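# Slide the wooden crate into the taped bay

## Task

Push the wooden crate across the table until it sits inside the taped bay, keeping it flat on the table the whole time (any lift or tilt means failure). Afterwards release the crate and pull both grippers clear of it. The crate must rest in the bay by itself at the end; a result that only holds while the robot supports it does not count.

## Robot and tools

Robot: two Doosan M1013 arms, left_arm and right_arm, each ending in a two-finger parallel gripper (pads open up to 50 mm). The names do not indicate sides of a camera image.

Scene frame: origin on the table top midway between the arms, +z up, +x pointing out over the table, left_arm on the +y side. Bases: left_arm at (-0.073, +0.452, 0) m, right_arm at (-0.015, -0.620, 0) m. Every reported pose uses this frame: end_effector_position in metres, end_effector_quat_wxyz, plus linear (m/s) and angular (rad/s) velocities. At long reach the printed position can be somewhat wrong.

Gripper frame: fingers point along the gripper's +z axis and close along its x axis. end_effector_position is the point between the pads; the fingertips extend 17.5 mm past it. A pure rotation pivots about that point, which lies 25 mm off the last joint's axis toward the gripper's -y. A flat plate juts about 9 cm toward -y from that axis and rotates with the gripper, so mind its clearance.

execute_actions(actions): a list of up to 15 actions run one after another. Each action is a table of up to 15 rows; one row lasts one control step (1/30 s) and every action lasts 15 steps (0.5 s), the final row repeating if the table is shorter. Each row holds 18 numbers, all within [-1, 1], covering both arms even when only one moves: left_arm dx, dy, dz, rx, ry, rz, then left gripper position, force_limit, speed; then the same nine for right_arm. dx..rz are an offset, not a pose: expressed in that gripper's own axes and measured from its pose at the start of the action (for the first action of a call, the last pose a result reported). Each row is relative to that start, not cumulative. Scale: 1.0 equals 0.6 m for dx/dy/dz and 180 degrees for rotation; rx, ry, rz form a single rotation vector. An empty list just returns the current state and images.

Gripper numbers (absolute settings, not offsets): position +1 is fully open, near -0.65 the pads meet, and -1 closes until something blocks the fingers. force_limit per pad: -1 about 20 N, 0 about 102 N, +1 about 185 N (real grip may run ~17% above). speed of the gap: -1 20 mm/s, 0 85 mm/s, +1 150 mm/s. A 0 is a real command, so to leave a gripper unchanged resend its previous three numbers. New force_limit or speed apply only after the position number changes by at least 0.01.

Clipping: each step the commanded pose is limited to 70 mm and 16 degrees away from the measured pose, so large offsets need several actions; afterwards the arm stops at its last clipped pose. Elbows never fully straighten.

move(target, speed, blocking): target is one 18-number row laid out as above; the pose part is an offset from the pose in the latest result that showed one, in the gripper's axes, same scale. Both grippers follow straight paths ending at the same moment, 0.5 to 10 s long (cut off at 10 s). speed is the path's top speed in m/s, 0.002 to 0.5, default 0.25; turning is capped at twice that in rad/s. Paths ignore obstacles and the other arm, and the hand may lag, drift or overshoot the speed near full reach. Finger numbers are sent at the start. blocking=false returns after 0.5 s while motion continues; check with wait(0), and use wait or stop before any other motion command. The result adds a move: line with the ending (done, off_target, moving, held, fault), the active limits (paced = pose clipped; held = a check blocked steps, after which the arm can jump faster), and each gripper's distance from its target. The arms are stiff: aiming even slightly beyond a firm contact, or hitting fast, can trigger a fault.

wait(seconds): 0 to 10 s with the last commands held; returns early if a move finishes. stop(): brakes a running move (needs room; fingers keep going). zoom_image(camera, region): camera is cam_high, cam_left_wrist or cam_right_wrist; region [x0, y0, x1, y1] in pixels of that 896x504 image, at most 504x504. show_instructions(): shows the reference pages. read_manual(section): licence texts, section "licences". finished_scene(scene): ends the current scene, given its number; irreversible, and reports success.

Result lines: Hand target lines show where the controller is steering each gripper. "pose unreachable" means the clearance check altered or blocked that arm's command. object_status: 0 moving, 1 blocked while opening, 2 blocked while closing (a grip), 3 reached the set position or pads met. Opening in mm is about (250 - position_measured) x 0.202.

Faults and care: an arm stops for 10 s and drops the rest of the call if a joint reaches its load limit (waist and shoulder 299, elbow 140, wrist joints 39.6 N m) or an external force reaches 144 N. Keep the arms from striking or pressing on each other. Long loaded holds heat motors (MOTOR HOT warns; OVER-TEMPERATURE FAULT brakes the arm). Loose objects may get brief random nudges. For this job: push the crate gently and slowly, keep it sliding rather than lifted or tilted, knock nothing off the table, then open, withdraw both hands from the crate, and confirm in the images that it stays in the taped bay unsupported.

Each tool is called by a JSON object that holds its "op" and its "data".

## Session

{"op": "execute_actions", "data": {"actions": []}}

{"op": "show_instructions", "data": {}}

Scene clock: 0.00 s.
left_arm: end_effector_position=(+1.0314, +0.1715, +0.1647) position_measured=3 object_status=3 end_effector_quat_wxyz=(+0.219, +0.859, +0.024, +0.463) end_effector_velocity=(-0.001, -0.000, +0.001) end_effector_angular_velocity=(-0.000, +0.000, -0.000) | right_arm: end_effector_position=(+0.0075, -0.0404, +0.1743) position_measured=3 object_status=3 end_effector_quat_wxyz=(+0.544, +0.664, -0.348, -0.378) end_effector_velocity=(+0.000, -0.000, -0.000) end_effector_angular_velocity=(-0.001, -0.001, +0.001)
Joint positions: left_arm=[-0.202  0.715  1.426  1.096 -0.15   0.081] | right_arm=[ 1.006  0.667  1.711  0.753  2.041 -2.768]
Joint velocities: left_arm=[-0.    -0.001  0.001  0.     0.    -0.   ] | right_arm=[-0.     0.    -0.    -0.002  0.     0.   ]
Hand target (left_arm): +1.031, +0.172, +0.165; +0.219, +0.859, +0.024, +0.463
Hand target (right_arm): +0.007, -0.040, +0.174; +0.544, +0.664, -0.348, -0.378
camera_calibration (this result's frames):
cam_left_wrist: T_world_to_cam=[[0.536247, 0.227535, 0.812814, -0.729195], [-0.389271, -0.787787, 0.477347, 0.468127], [0.748938, -0.57238, -0.333876, -0.466373], [0, 0, 0, 1]] pos_world=[0.922541, 0.267759, 0.21353]
cam_right_wrist: T_world_to_cam=[[0.42657, -0.892266, -0.147986, -0.00162346], [0.237009, -0.0476274, 0.970339, -0.172742], [-0.872849, -0.448992, 0.191158, 0.103934], [0, 0, 0, 1]] pos_world=[0.132352, 0.0369896, 0.14751]

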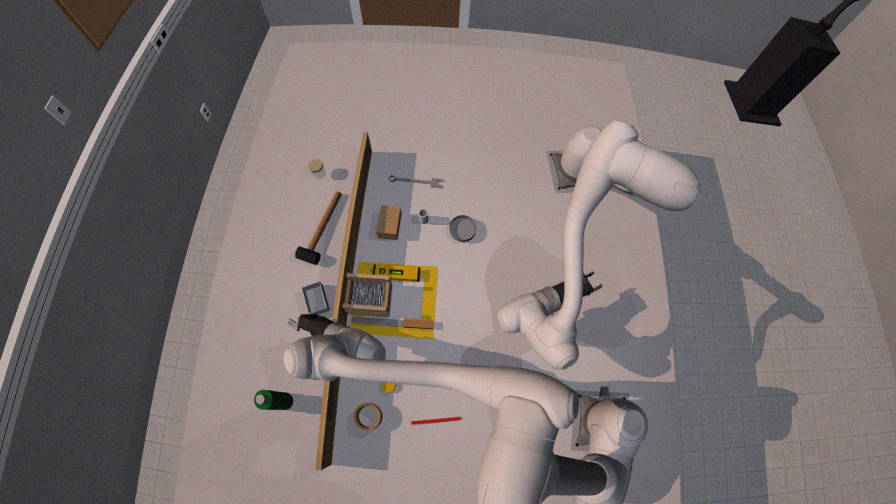

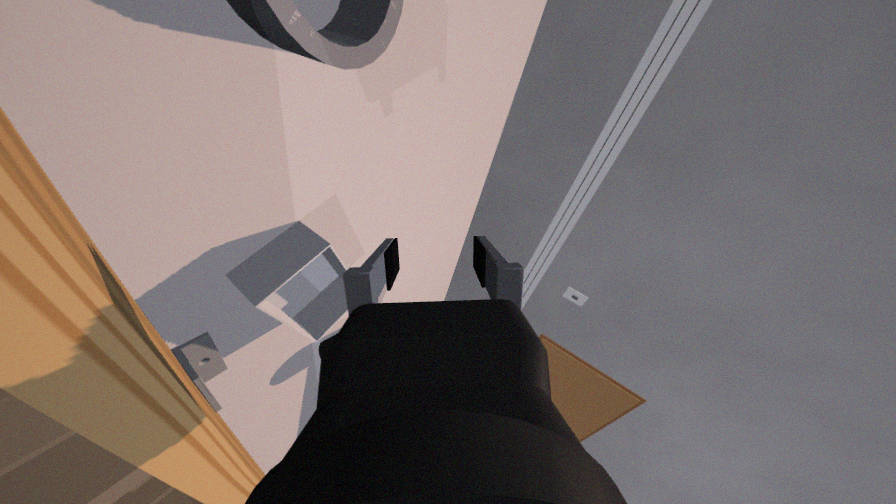

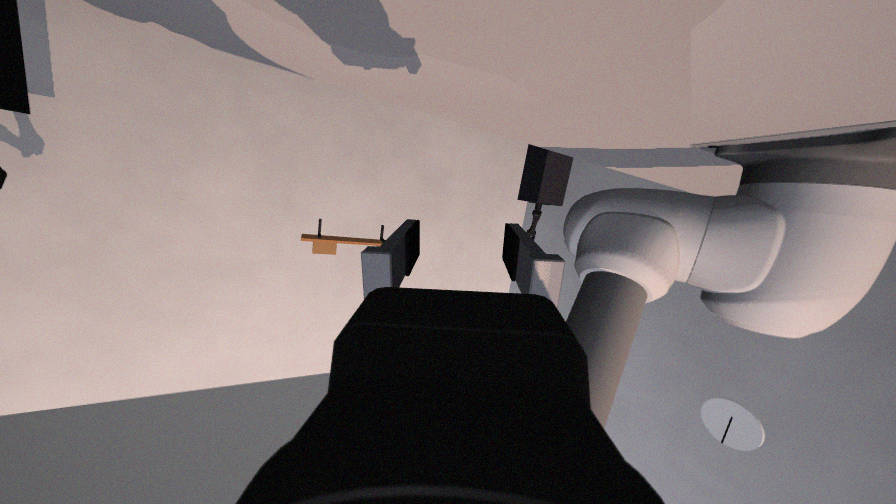

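Reference images for this scene: manual page 1, manual page 2, manual page 3, manual page 4.

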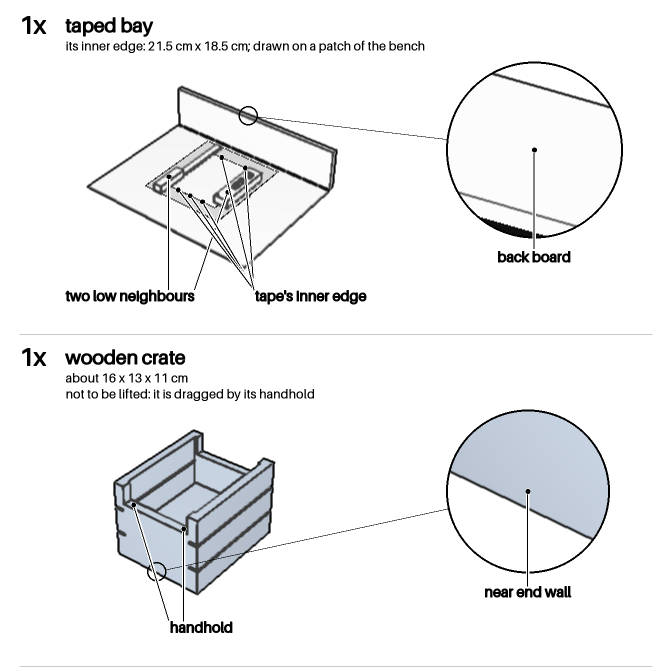

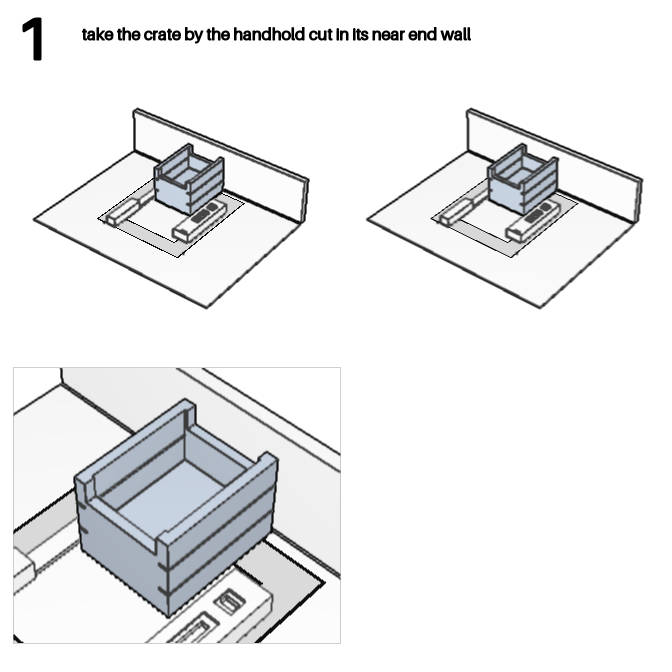

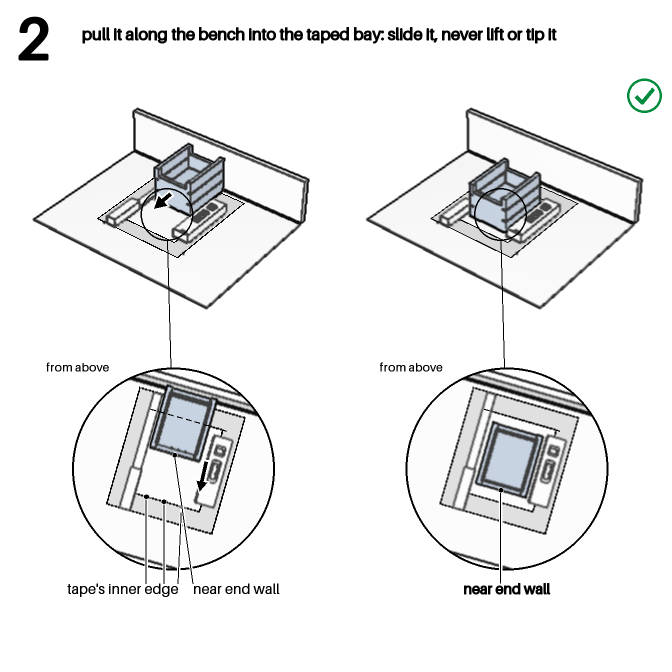

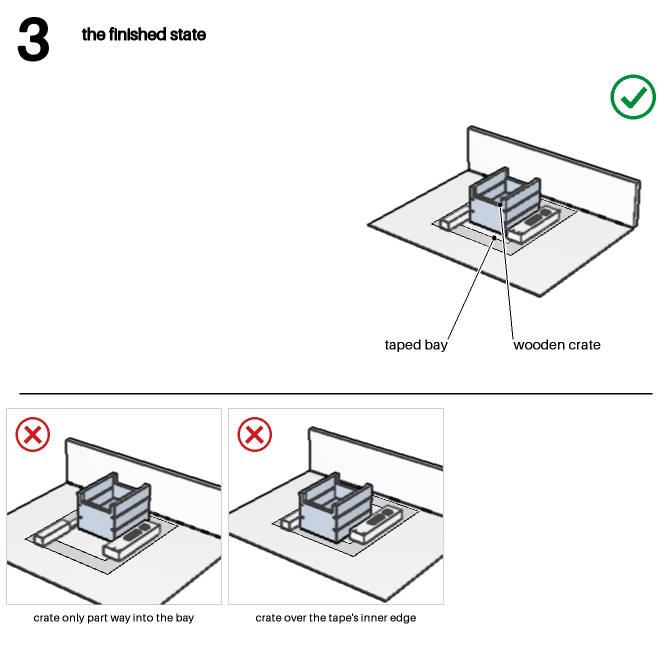

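{"op": "move", "data": {"target": [-0.147,0.377,-0.402,0.146,-0.309,0.016,1,0,0,0.25,0.03,0,0,0,0,1,0,0], "speed": 0.15}}

Scene clock: 8.63 s.
left_arm: end_effector_position=(+0.7497, +0.0314, +0.2999) position_measured=3 object_status=3 end_effector_quat_wxyz=(-0.000, +1.000, +0.000, -0.000) end_effector_velocity=(+0.000, -0.000, -0.001) end_effector_angular_velocity=(+0.000, +0.001, -0.000) | right_arm: end_effector_position=(+0.0773, -0.1743, +0.1737) position_measured=3 object_status=3 end_effector_quat_wxyz=(+0.544, +0.664, -0.348, -0.378) end_effector_velocity=(-0.000, +0.000, +0.000) end_effector_angular_velocity=(+0.000, +0.000, -0.000)
Joint positions: left_arm=[-0.472  0.655  0.988  3.142 -1.5   -2.104] | right_arm=[ 0.831  0.571  1.901  0.545  2.035 -2.935]
Joint velocities: left_arm=[ 0.     0.001 -0.001 -0.    -0.     0.   ] | right_arm=[ 0. -0.  0.  0. -0. -0.]
Hand target (left_arm): +0.750, +0.031, +0.300; -0.000, +1.000, +0.000, -0.000
Hand target (right_arm): +0.077, -0.174, +0.174; +0.544, +0.664, -0.348, -0.378
Off the commanded pose (left_arm): 0.001 m, 0 deg.
Off the commanded pose (right_arm): 0.000 m, 0 deg.
move: done; limits=paced
camera_calibration (this result's frames):
cam_left_wrist: T_world_to_cam=[[0.998899, -0.0313264, 0.0349155, -0.761604], [-0.0393603, -0.964653, 0.260568, -0.00819378], [0.0255187, -0.261656, -0.964824, 0.431428], [0, 0, 0, 1]] pos_world=[0.749434, 0.081123, 0.444979]
cam_right_wrist: T_world_to_cam=[[0.426707, -0.892231, -0.147799, -0.151071], [0.236825, -0.0474854, 0.970391, -0.195157], [-0.872831, -0.449076, 0.19104, 0.104884], [0, 0, 0, 1]] pos_world=[0.202228, -0.0969561, 0.147013]

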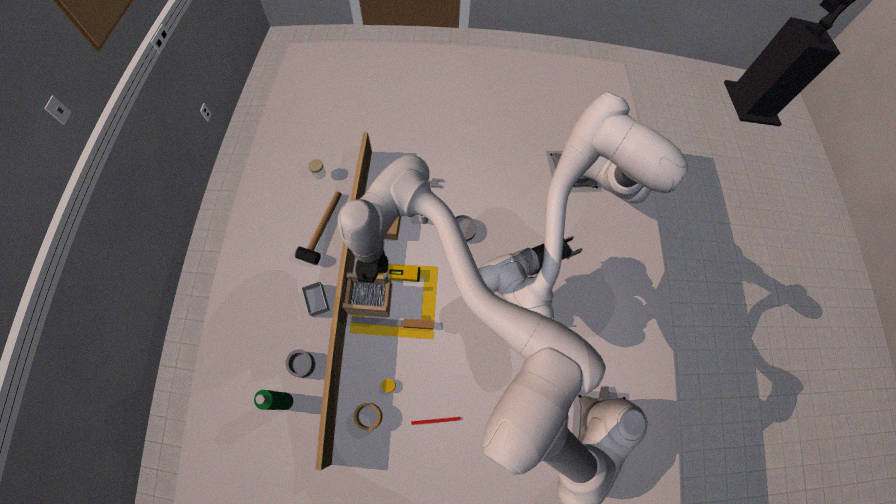

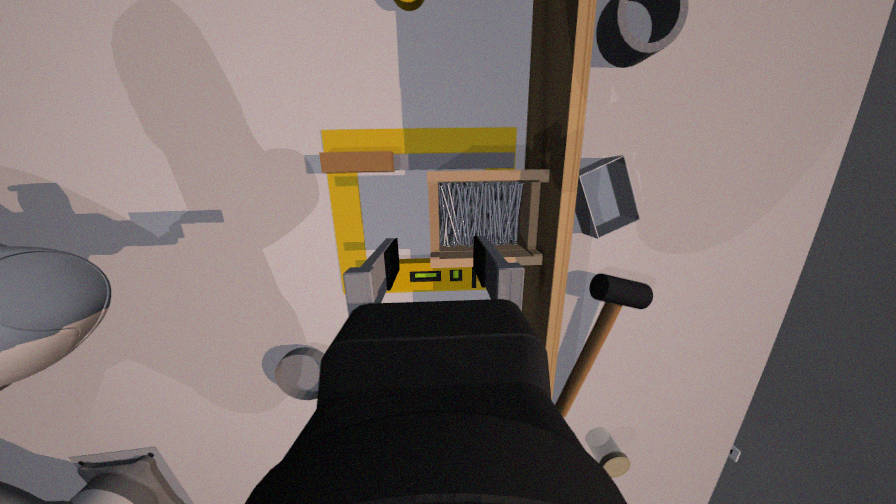

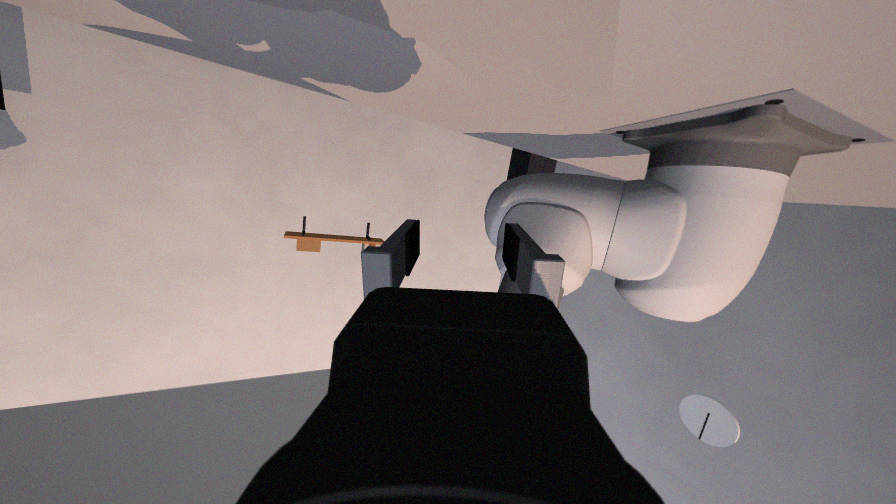

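{"op": "move", "data": {"target": [-0.012,0.002,0.355,0,0,0,1,0,0,0,0,0,0,0,0,1,0,0], "speed": 0.2}}

Scene clock: 12.97 s.
left_arm: end_effector_position=(+0.7427, +0.0303, +0.0869) position_measured=3 object_status=3 end_effector_quat_wxyz=(-0.000, +1.000, +0.000, -0.000) end_effector_velocity=(+0.000, +0.000, -0.001) end_effector_angular_velocity=(+0.000, +0.001, +0.000) | right_arm: end_effector_position=(+0.0774, -0.1743, +0.1737) position_measured=3 object_status=3 end_effector_quat_wxyz=(+0.544, +0.664, -0.348, -0.378) end_effector_velocity=(+0.000, -0.000, -0.000) end_effector_angular_velocity=(-0.000, -0.000, +0.001)
Joint positions: left_arm=[-0.477  0.736  1.241  3.142 -1.165 -2.109] | right_arm=[ 0.831  0.571  1.901  0.545  2.035 -2.935]
Joint velocities: left_arm=[0.    0.001 0.001 0.    0.    0.   ] | right_arm=[-0.     0.     0.    -0.001 -0.    -0.   ]
Hand target (left_arm): +0.743, +0.030, +0.087; -0.000, +1.000, +0.000, -0.000
Hand target (right_arm): +0.077, -0.174, +0.174; +0.544, +0.664, -0.348, -0.378
Off the commanded pose (left_arm): 0.000 m, 0 deg.
Off the commanded pose (right_arm): 0.000 m, 0 deg.
move: done
camera_calibration (this result's frames):
cam_left_wrist: T_world_to_cam=[[0.998904, -0.0310618, 0.0350236, -0.747241], [-0.0391325, -0.964667, 0.260549, 0.0458006], [0.025693, -0.261633, -0.964825, 0.225691], [0, 0, 0, 1]] pos_world=[0.742415, 0.0800201, 0.23199]
cam_right_wrist: T_world_to_cam=[[0.426694, -0.892237, -0.1478, -0.151078], [0.236825, -0.0474893, 0.970391, -0.19516], [-0.872838, -0.449062, 0.191041, 0.10489], [0, 0, 0, 1]] pos_world=[0.202235, -0.096963, 0.147014]

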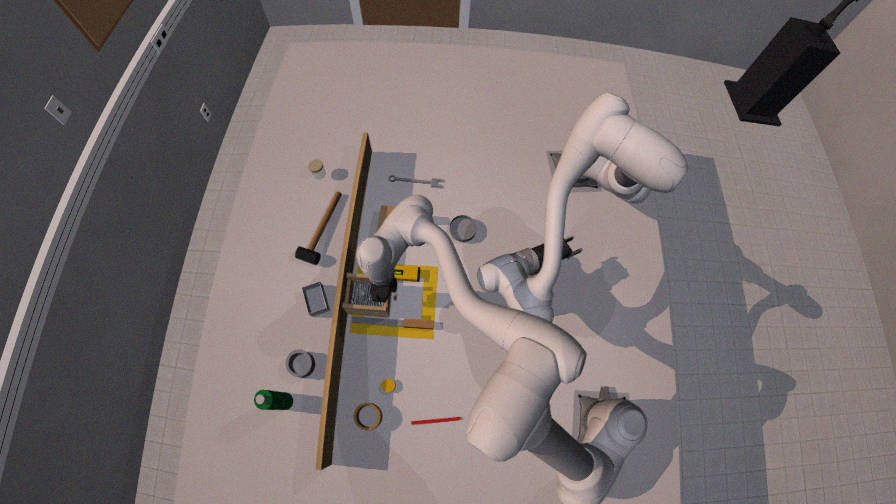

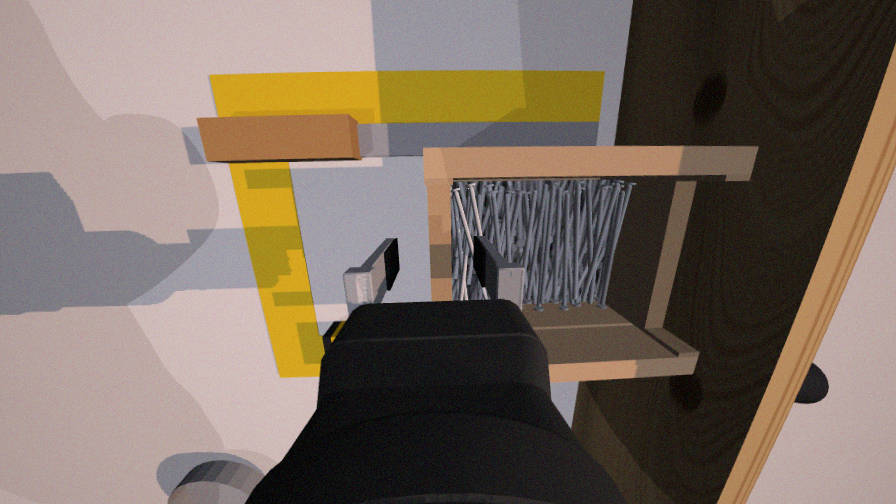

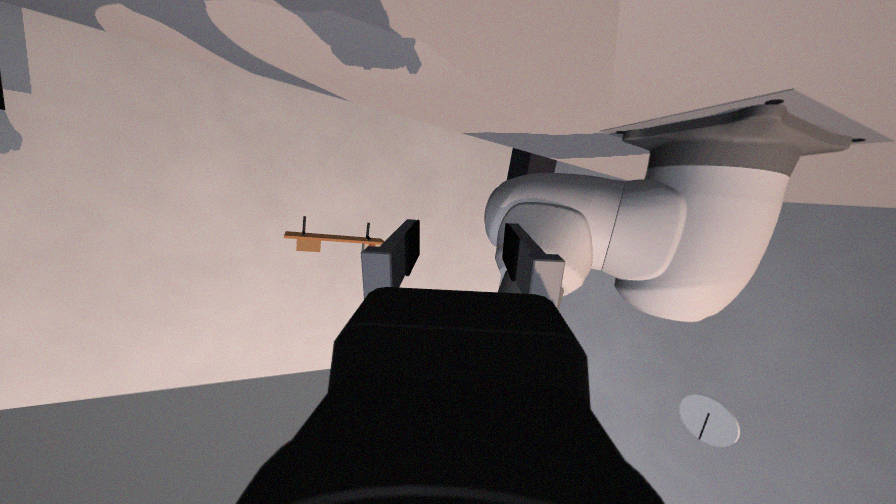

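{"op": "move", "data": {"target": [0.003,0,0.022,0,0,0,-1,-0.4,-0.5,0,0,0,0,0,0,1,0,0]}}

{"op": "move", "data": {"target": [-0.163,0.012,0,0,0,0,-1,-0.4,-0.5,0,0,0,0,0,0,1,0,0], "speed": 0.08}}

{"op": "move", "data": {"target": [0,0,0,0,0,0,1,0,1,0,0,0,0,0,0,1,0,0]}}

{"op": "move", "data": {"target": [-0.02,0,-0.25,0,0,0,1,0,1,0,0,0,0,0,0,1,0,0]}}

Scene clock: 21.03 s.
left_arm: end_effector_position=(+0.7446, +0.0303, +0.0737) position_measured=189 object_status=2 end_effector_quat_wxyz=(-0.000, +1.000, +0.000, -0.000) end_effector_velocity=(-0.001, +0.000, +0.000) end_effector_angular_velocity=(+0.000, -0.000, -0.000) | right_arm: end_effector_position=(+0.0773, -0.1743, +0.1737) position_measured=3 object_status=3 end_effector_quat_wxyz=(+0.544, +0.664, -0.348, -0.378) end_effector_velocity=(-0.000, +0.000, +0.000) end_effector_angular_velocity=(-0.000, -0.000, +0.001)
Joint positions: left_arm=[-0.476  0.748  1.246  3.142 -1.148 -2.108] | right_arm=[ 0.831  0.571  1.901  0.545  2.035 -2.935]
Joint velocities: left_arm=[-0.    -0.001  0.001  0.    -0.    -0.   ] | right_arm=[ 0. -0. -0. -0. -0.  0.]
Hand target (left_arm): +0.745, +0.030, +0.074; -0.000, +1.000, +0.000, -0.000
Hand target (right_arm): +0.077, -0.174, +0.174; +0.544, +0.664, -0.348, -0.378
Off the commanded pose (left_arm): 0.000 m, 0 deg.
Off the commanded pose (right_arm): 0.000 m, 0 deg.
move: done
camera_calibration (this result's frames):
cam_left_wrist: T_world_to_cam=[[0.9989, -0.0310288, 0.0351641, -0.748643], [-0.0391395, -0.964647, 0.260623, 0.0493194], [0.0258341, -0.261713, -0.9648, 0.212787], [0, 0, 0, 1]] pos_world=[0.744252, 0.0800354, 0.218768]
cam_right_wrist: T_world_to_cam=[[0.42671, -0.89223, -0.1478, -0.151073], [0.236826, -0.0474851, 0.970391, -0.195158], [-0.87283, -0.449078, 0.191041, 0.104881], [0, 0, 0, 1]] pos_world=[0.202226, -0.0969591, 0.147014]

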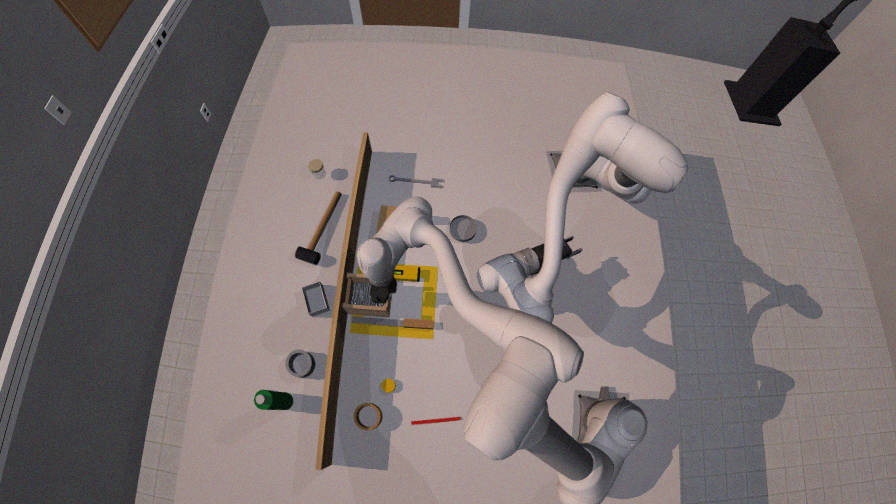

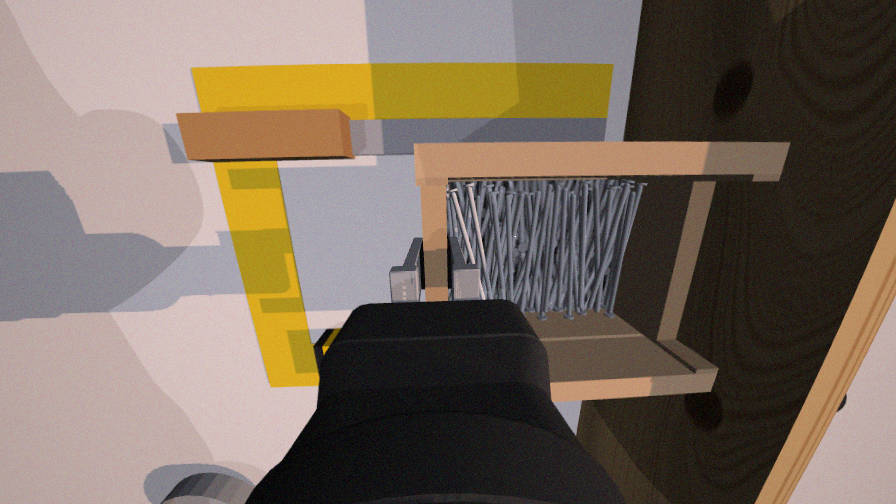

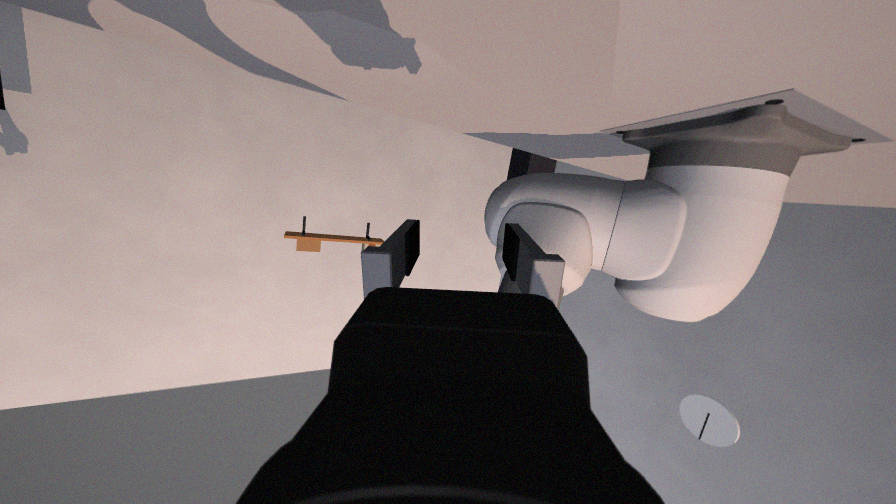

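Scene clock: 22.53 s.
left_arm: end_effector_position=(+0.6468, +0.0232, +0.0737) position_measured=189 object_status=2 end_effector_quat_wxyz=(-0.000, +1.000, +0.000, -0.000) end_effector_velocity=(-0.000, +0.000, -0.001) end_effector_angular_velocity=(+0.001, +0.001, -0.000) | right_arm: end_effector_position=(+0.0773, -0.1743, +0.1737) position_measured=3 object_status=3 end_effector_quat_wxyz=(+0.544, +0.664, -0.348, -0.378) end_effector_velocity=(+0.000, +0.001, +0.000) end_effector_angular_velocity=(+0.001, +0.001, -0.002)
Joint positions: left_arm=[-0.542  0.628  1.459  3.141 -1.054 -2.174] | right_arm=[ 0.831  0.571  1.901  0.545  2.035 -2.935]
Joint velocities: left_arm=[-0.     0.001  0.001  0.     0.    -0.   ] | right_arm=[-0.001  0.    -0.     0.002  0.     0.   ]
Hand target (left_arm): +0.647, +0.023, +0.074; -0.000, +1.000, +0.000, -0.000
Hand target (right_arm): +0.077, -0.174, +0.174; +0.544, +0.664, -0.348, -0.378
Off the commanded pose (left_arm): 0.000 m, 0 deg.
Off the commanded pose (right_arm): 0.000 m, 0 deg.
move: done
camera_calibration (this result's frames):
cam_left_wrist: T_world_to_cam=[[0.998905, -0.0309037, 0.0351211, -0.651221], [-0.0390093, -0.964633, 0.260692, 0.0385218], [0.0258226, -0.261777, -0.964783, 0.213392], [0, 0, 0, 1]] pos_world=[0.6465, 0.0728955, 0.218707]
cam_right_wrist: T_world_to_cam=[[0.42671, -0.89223, -0.1478, -0.151073], [0.236826, -0.0474852, 0.970391, -0.195158], [-0.87283, -0.449078, 0.191041, 0.104881], [0, 0, 0, 1]] pos_world=[0.202226, -0.0969591, 0.147014]

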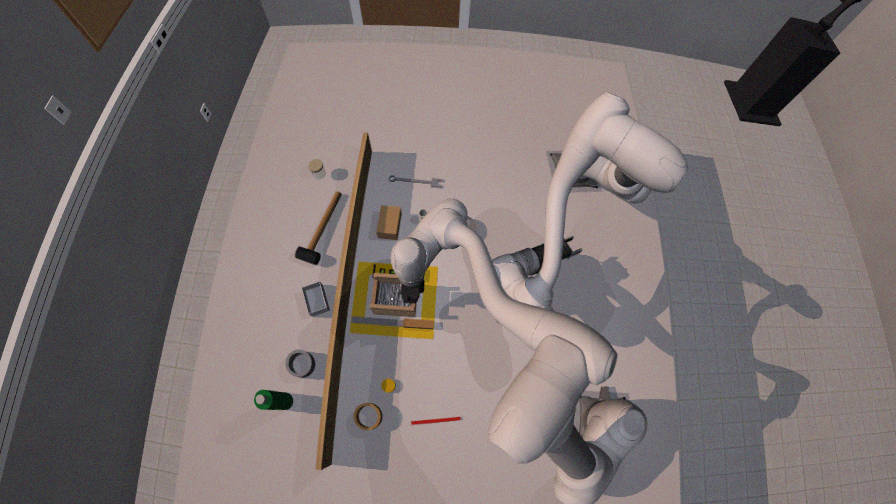

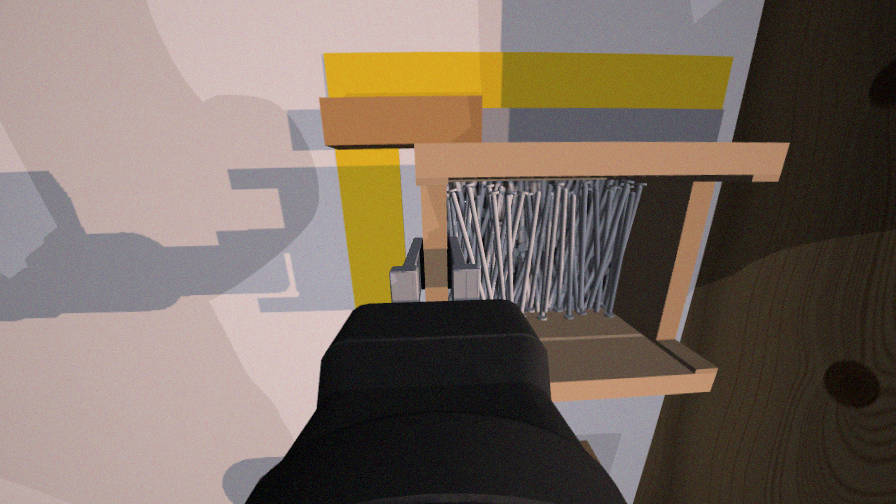

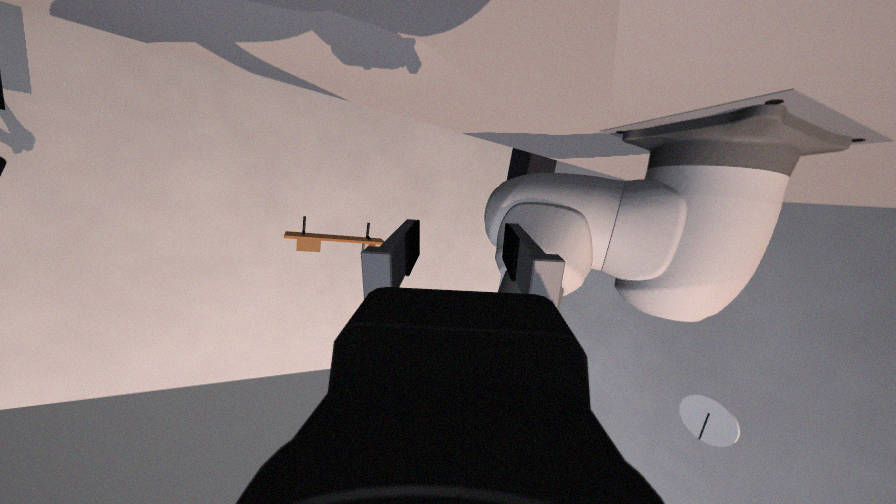

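Scene clock: 23.03 s.
left_arm: end_effector_position=(+0.6468, +0.0231, +0.0738) position_measured=3 object_status=3 end_effector_quat_wxyz=(-0.000, +1.000, +0.000, -0.000) end_effector_velocity=(+0.000, +0.000, -0.001) end_effector_angular_velocity=(+0.001, +0.001, +0.000) | right_arm: end_effector_position=(+0.0773, -0.1743, +0.1737) position_measured=3 object_status=3 end_effector_quat_wxyz=(+0.544, +0.664, -0.348, -0.378) end_effector_velocity=(-0.000, +0.000, -0.000) end_effector_angular_velocity=(+0.000, +0.000, +0.001)
Joint positions: left_arm=[-0.542  0.628  1.459  3.141 -1.054 -2.174] | right_arm=[ 0.831  0.571  1.901  0.545  2.035 -2.935]
Joint velocities: left_arm=[ 0.     0.002 -0.     0.     0.    -0.   ] | right_arm=[ 0.001  0.    -0.     0.    -0.    -0.   ]
Hand target (left_arm): +0.647, +0.023, +0.074; -0.000, +1.000, +0.000, -0.000
Hand target (right_arm): +0.077, -0.174, +0.174; +0.544, +0.664, -0.348, -0.378
Off the commanded pose (left_arm): 0.000 m, 0 deg.
Off the commanded pose (right_arm): 0.000 m, 0 deg.
move: done
camera_calibration (this result's frames):
cam_left_wrist: T_world_to_cam=[[0.998904, -0.0308737, 0.0351662, -0.651193], [-0.038995, -0.964605, 0.260801, 0.0384211], [0.0258696, -0.261887, -0.964752, 0.213429], [0, 0, 0, 1]] pos_world=[0.646456, 0.0728505, 0.218785]
cam_right_wrist: T_world_to_cam=[[0.42671, -0.89223, -0.1478, -0.151073], [0.236826, -0.0474851, 0.970391, -0.195158], [-0.87283, -0.449078, 0.191041, 0.104881], [0, 0, 0, 1]] pos_world=[0.202226, -0.0969591, 0.147014]

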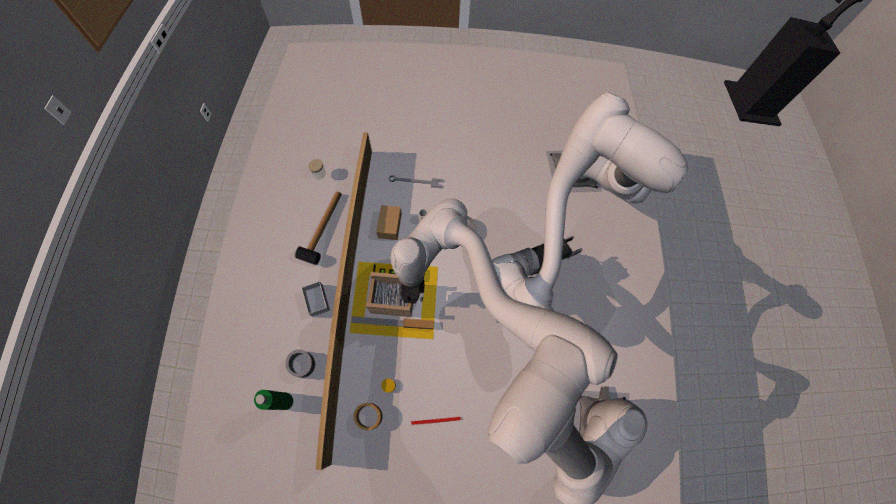

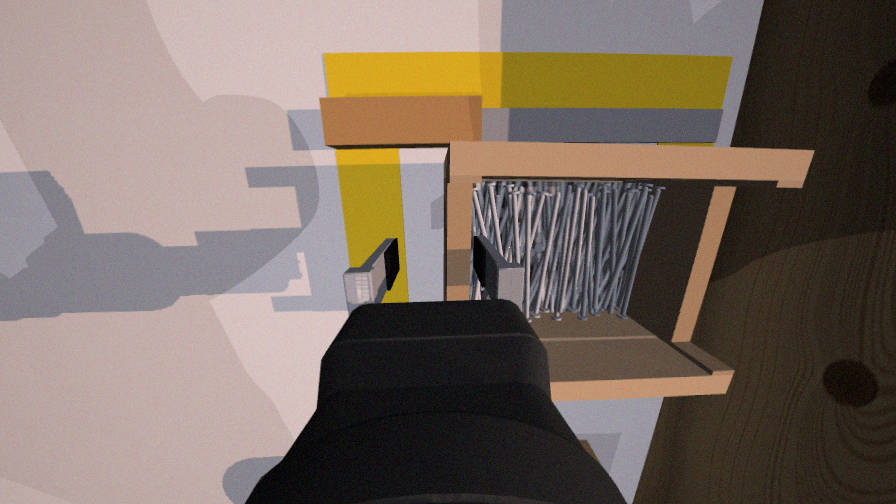

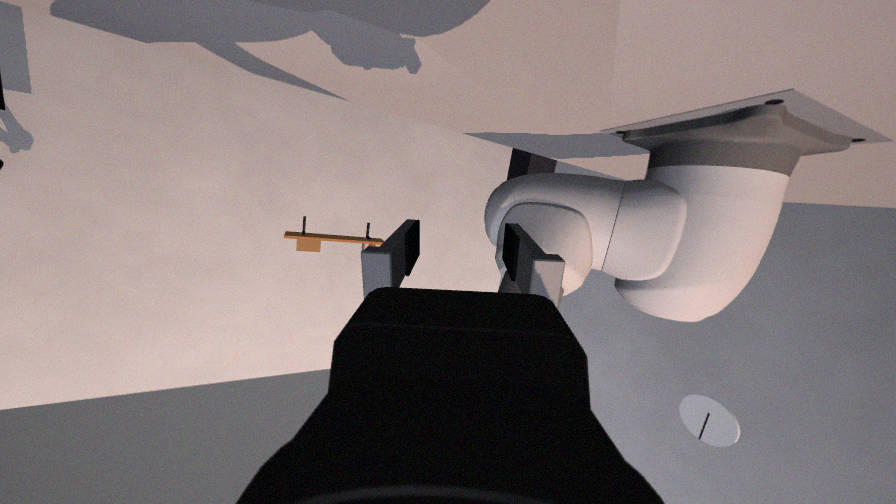

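Scene clock: 24.00 s.
left_arm: end_effector_position=(+0.6347, +0.0231, +0.2238) position_measured=3 object_status=3 end_effector_quat_wxyz=(-0.000, +1.000, +0.000, -0.000) end_effector_velocity=(-0.000, -0.000, +0.000) end_effector_angular_velocity=(+0.000, +0.000, -0.001) | right_arm: end_effector_position=(+0.0773, -0.1743, +0.1737) position_measured=3 object_status=3 end_effector_quat_wxyz=(+0.544, +0.664, -0.348, -0.378) end_effector_velocity=(-0.000, +0.001, +0.000) end_effector_angular_velocity=(+0.001, +0.001, -0.002)
Joint positions: left_arm=[-0.55   0.516  1.353  3.141 -1.273 -2.182] | right_arm=[ 0.831  0.571  1.901  0.545  2.035 -2.935]
Joint velocities: left_arm=[-0.    -0.     0.     0.    -0.     0.001] | right_arm=[-0.     0.    -0.     0.003 -0.     0.   ]
Hand target (left_arm): +0.635, +0.023, +0.224; -0.000, +1.000, +0.000, -0.000
Hand target (right_arm): +0.077, -0.174, +0.174; +0.544, +0.664, -0.348, -0.378
Off the commanded pose (left_arm): 0.000 m, 0 deg.
Off the commanded pose (right_arm): 0.000 m, 0 deg.
move: done
camera_calibration (this result's frames):
cam_left_wrist: T_world_to_cam=[[0.9989, -0.0310645, 0.035134, -0.644312], [-0.0391706, -0.964599, 0.260794, -0.00105437], [0.0257888, -0.261884, -0.964755, 0.358544], [0, 0, 0, 1]] pos_world=[0.634316, 0.0728645, 0.368819]
cam_right_wrist: T_world_to_cam=[[0.42671, -0.89223, -0.1478, -0.151073], [0.236826, -0.0474854, 0.970391, -0.195158], [-0.87283, -0.449078, 0.191041, 0.104881], [0, 0, 0, 1]] pos_world=[0.202226, -0.096959, 0.147014]

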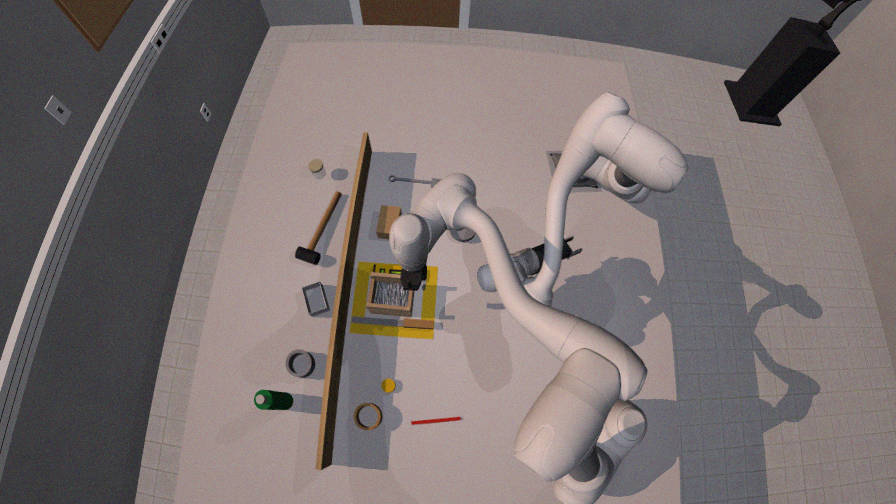

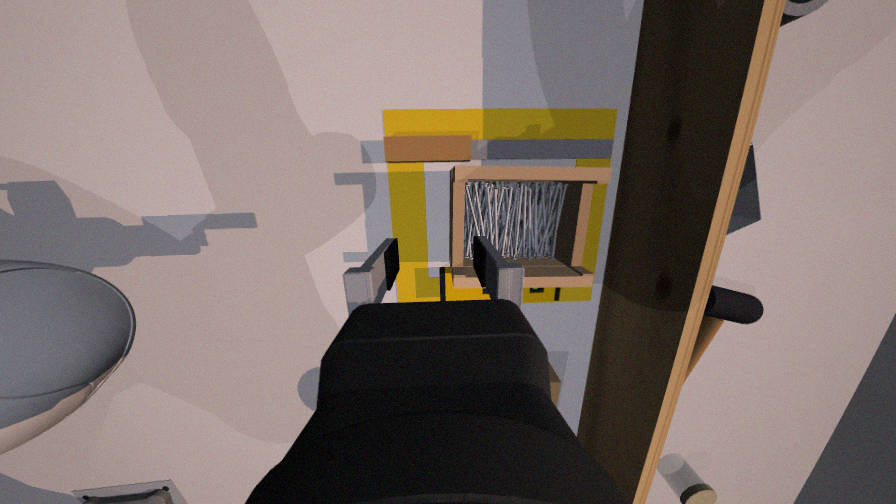

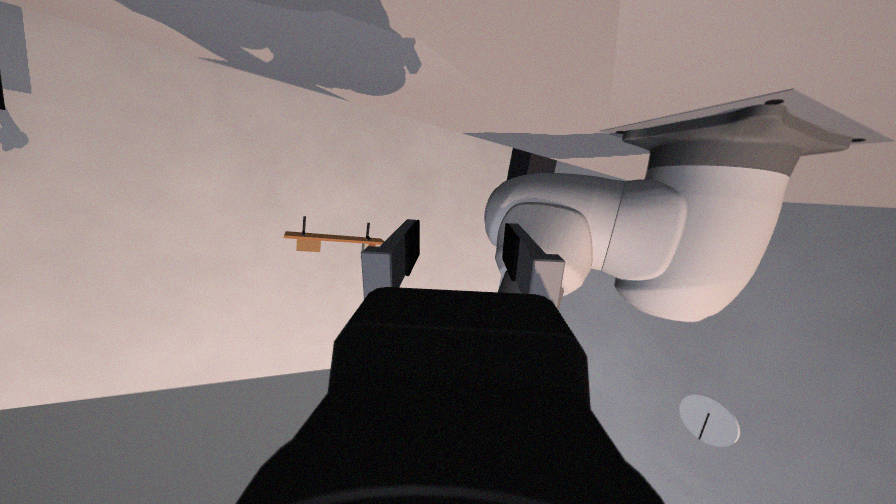

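The crate was bumped back about 13 mm. It is still inside the bay, with a near gap of about 37 mm out of 55 mm of slack.

{"op": "finished_scene", "data": {"scene": 2}}

The scene is finished: the task was done.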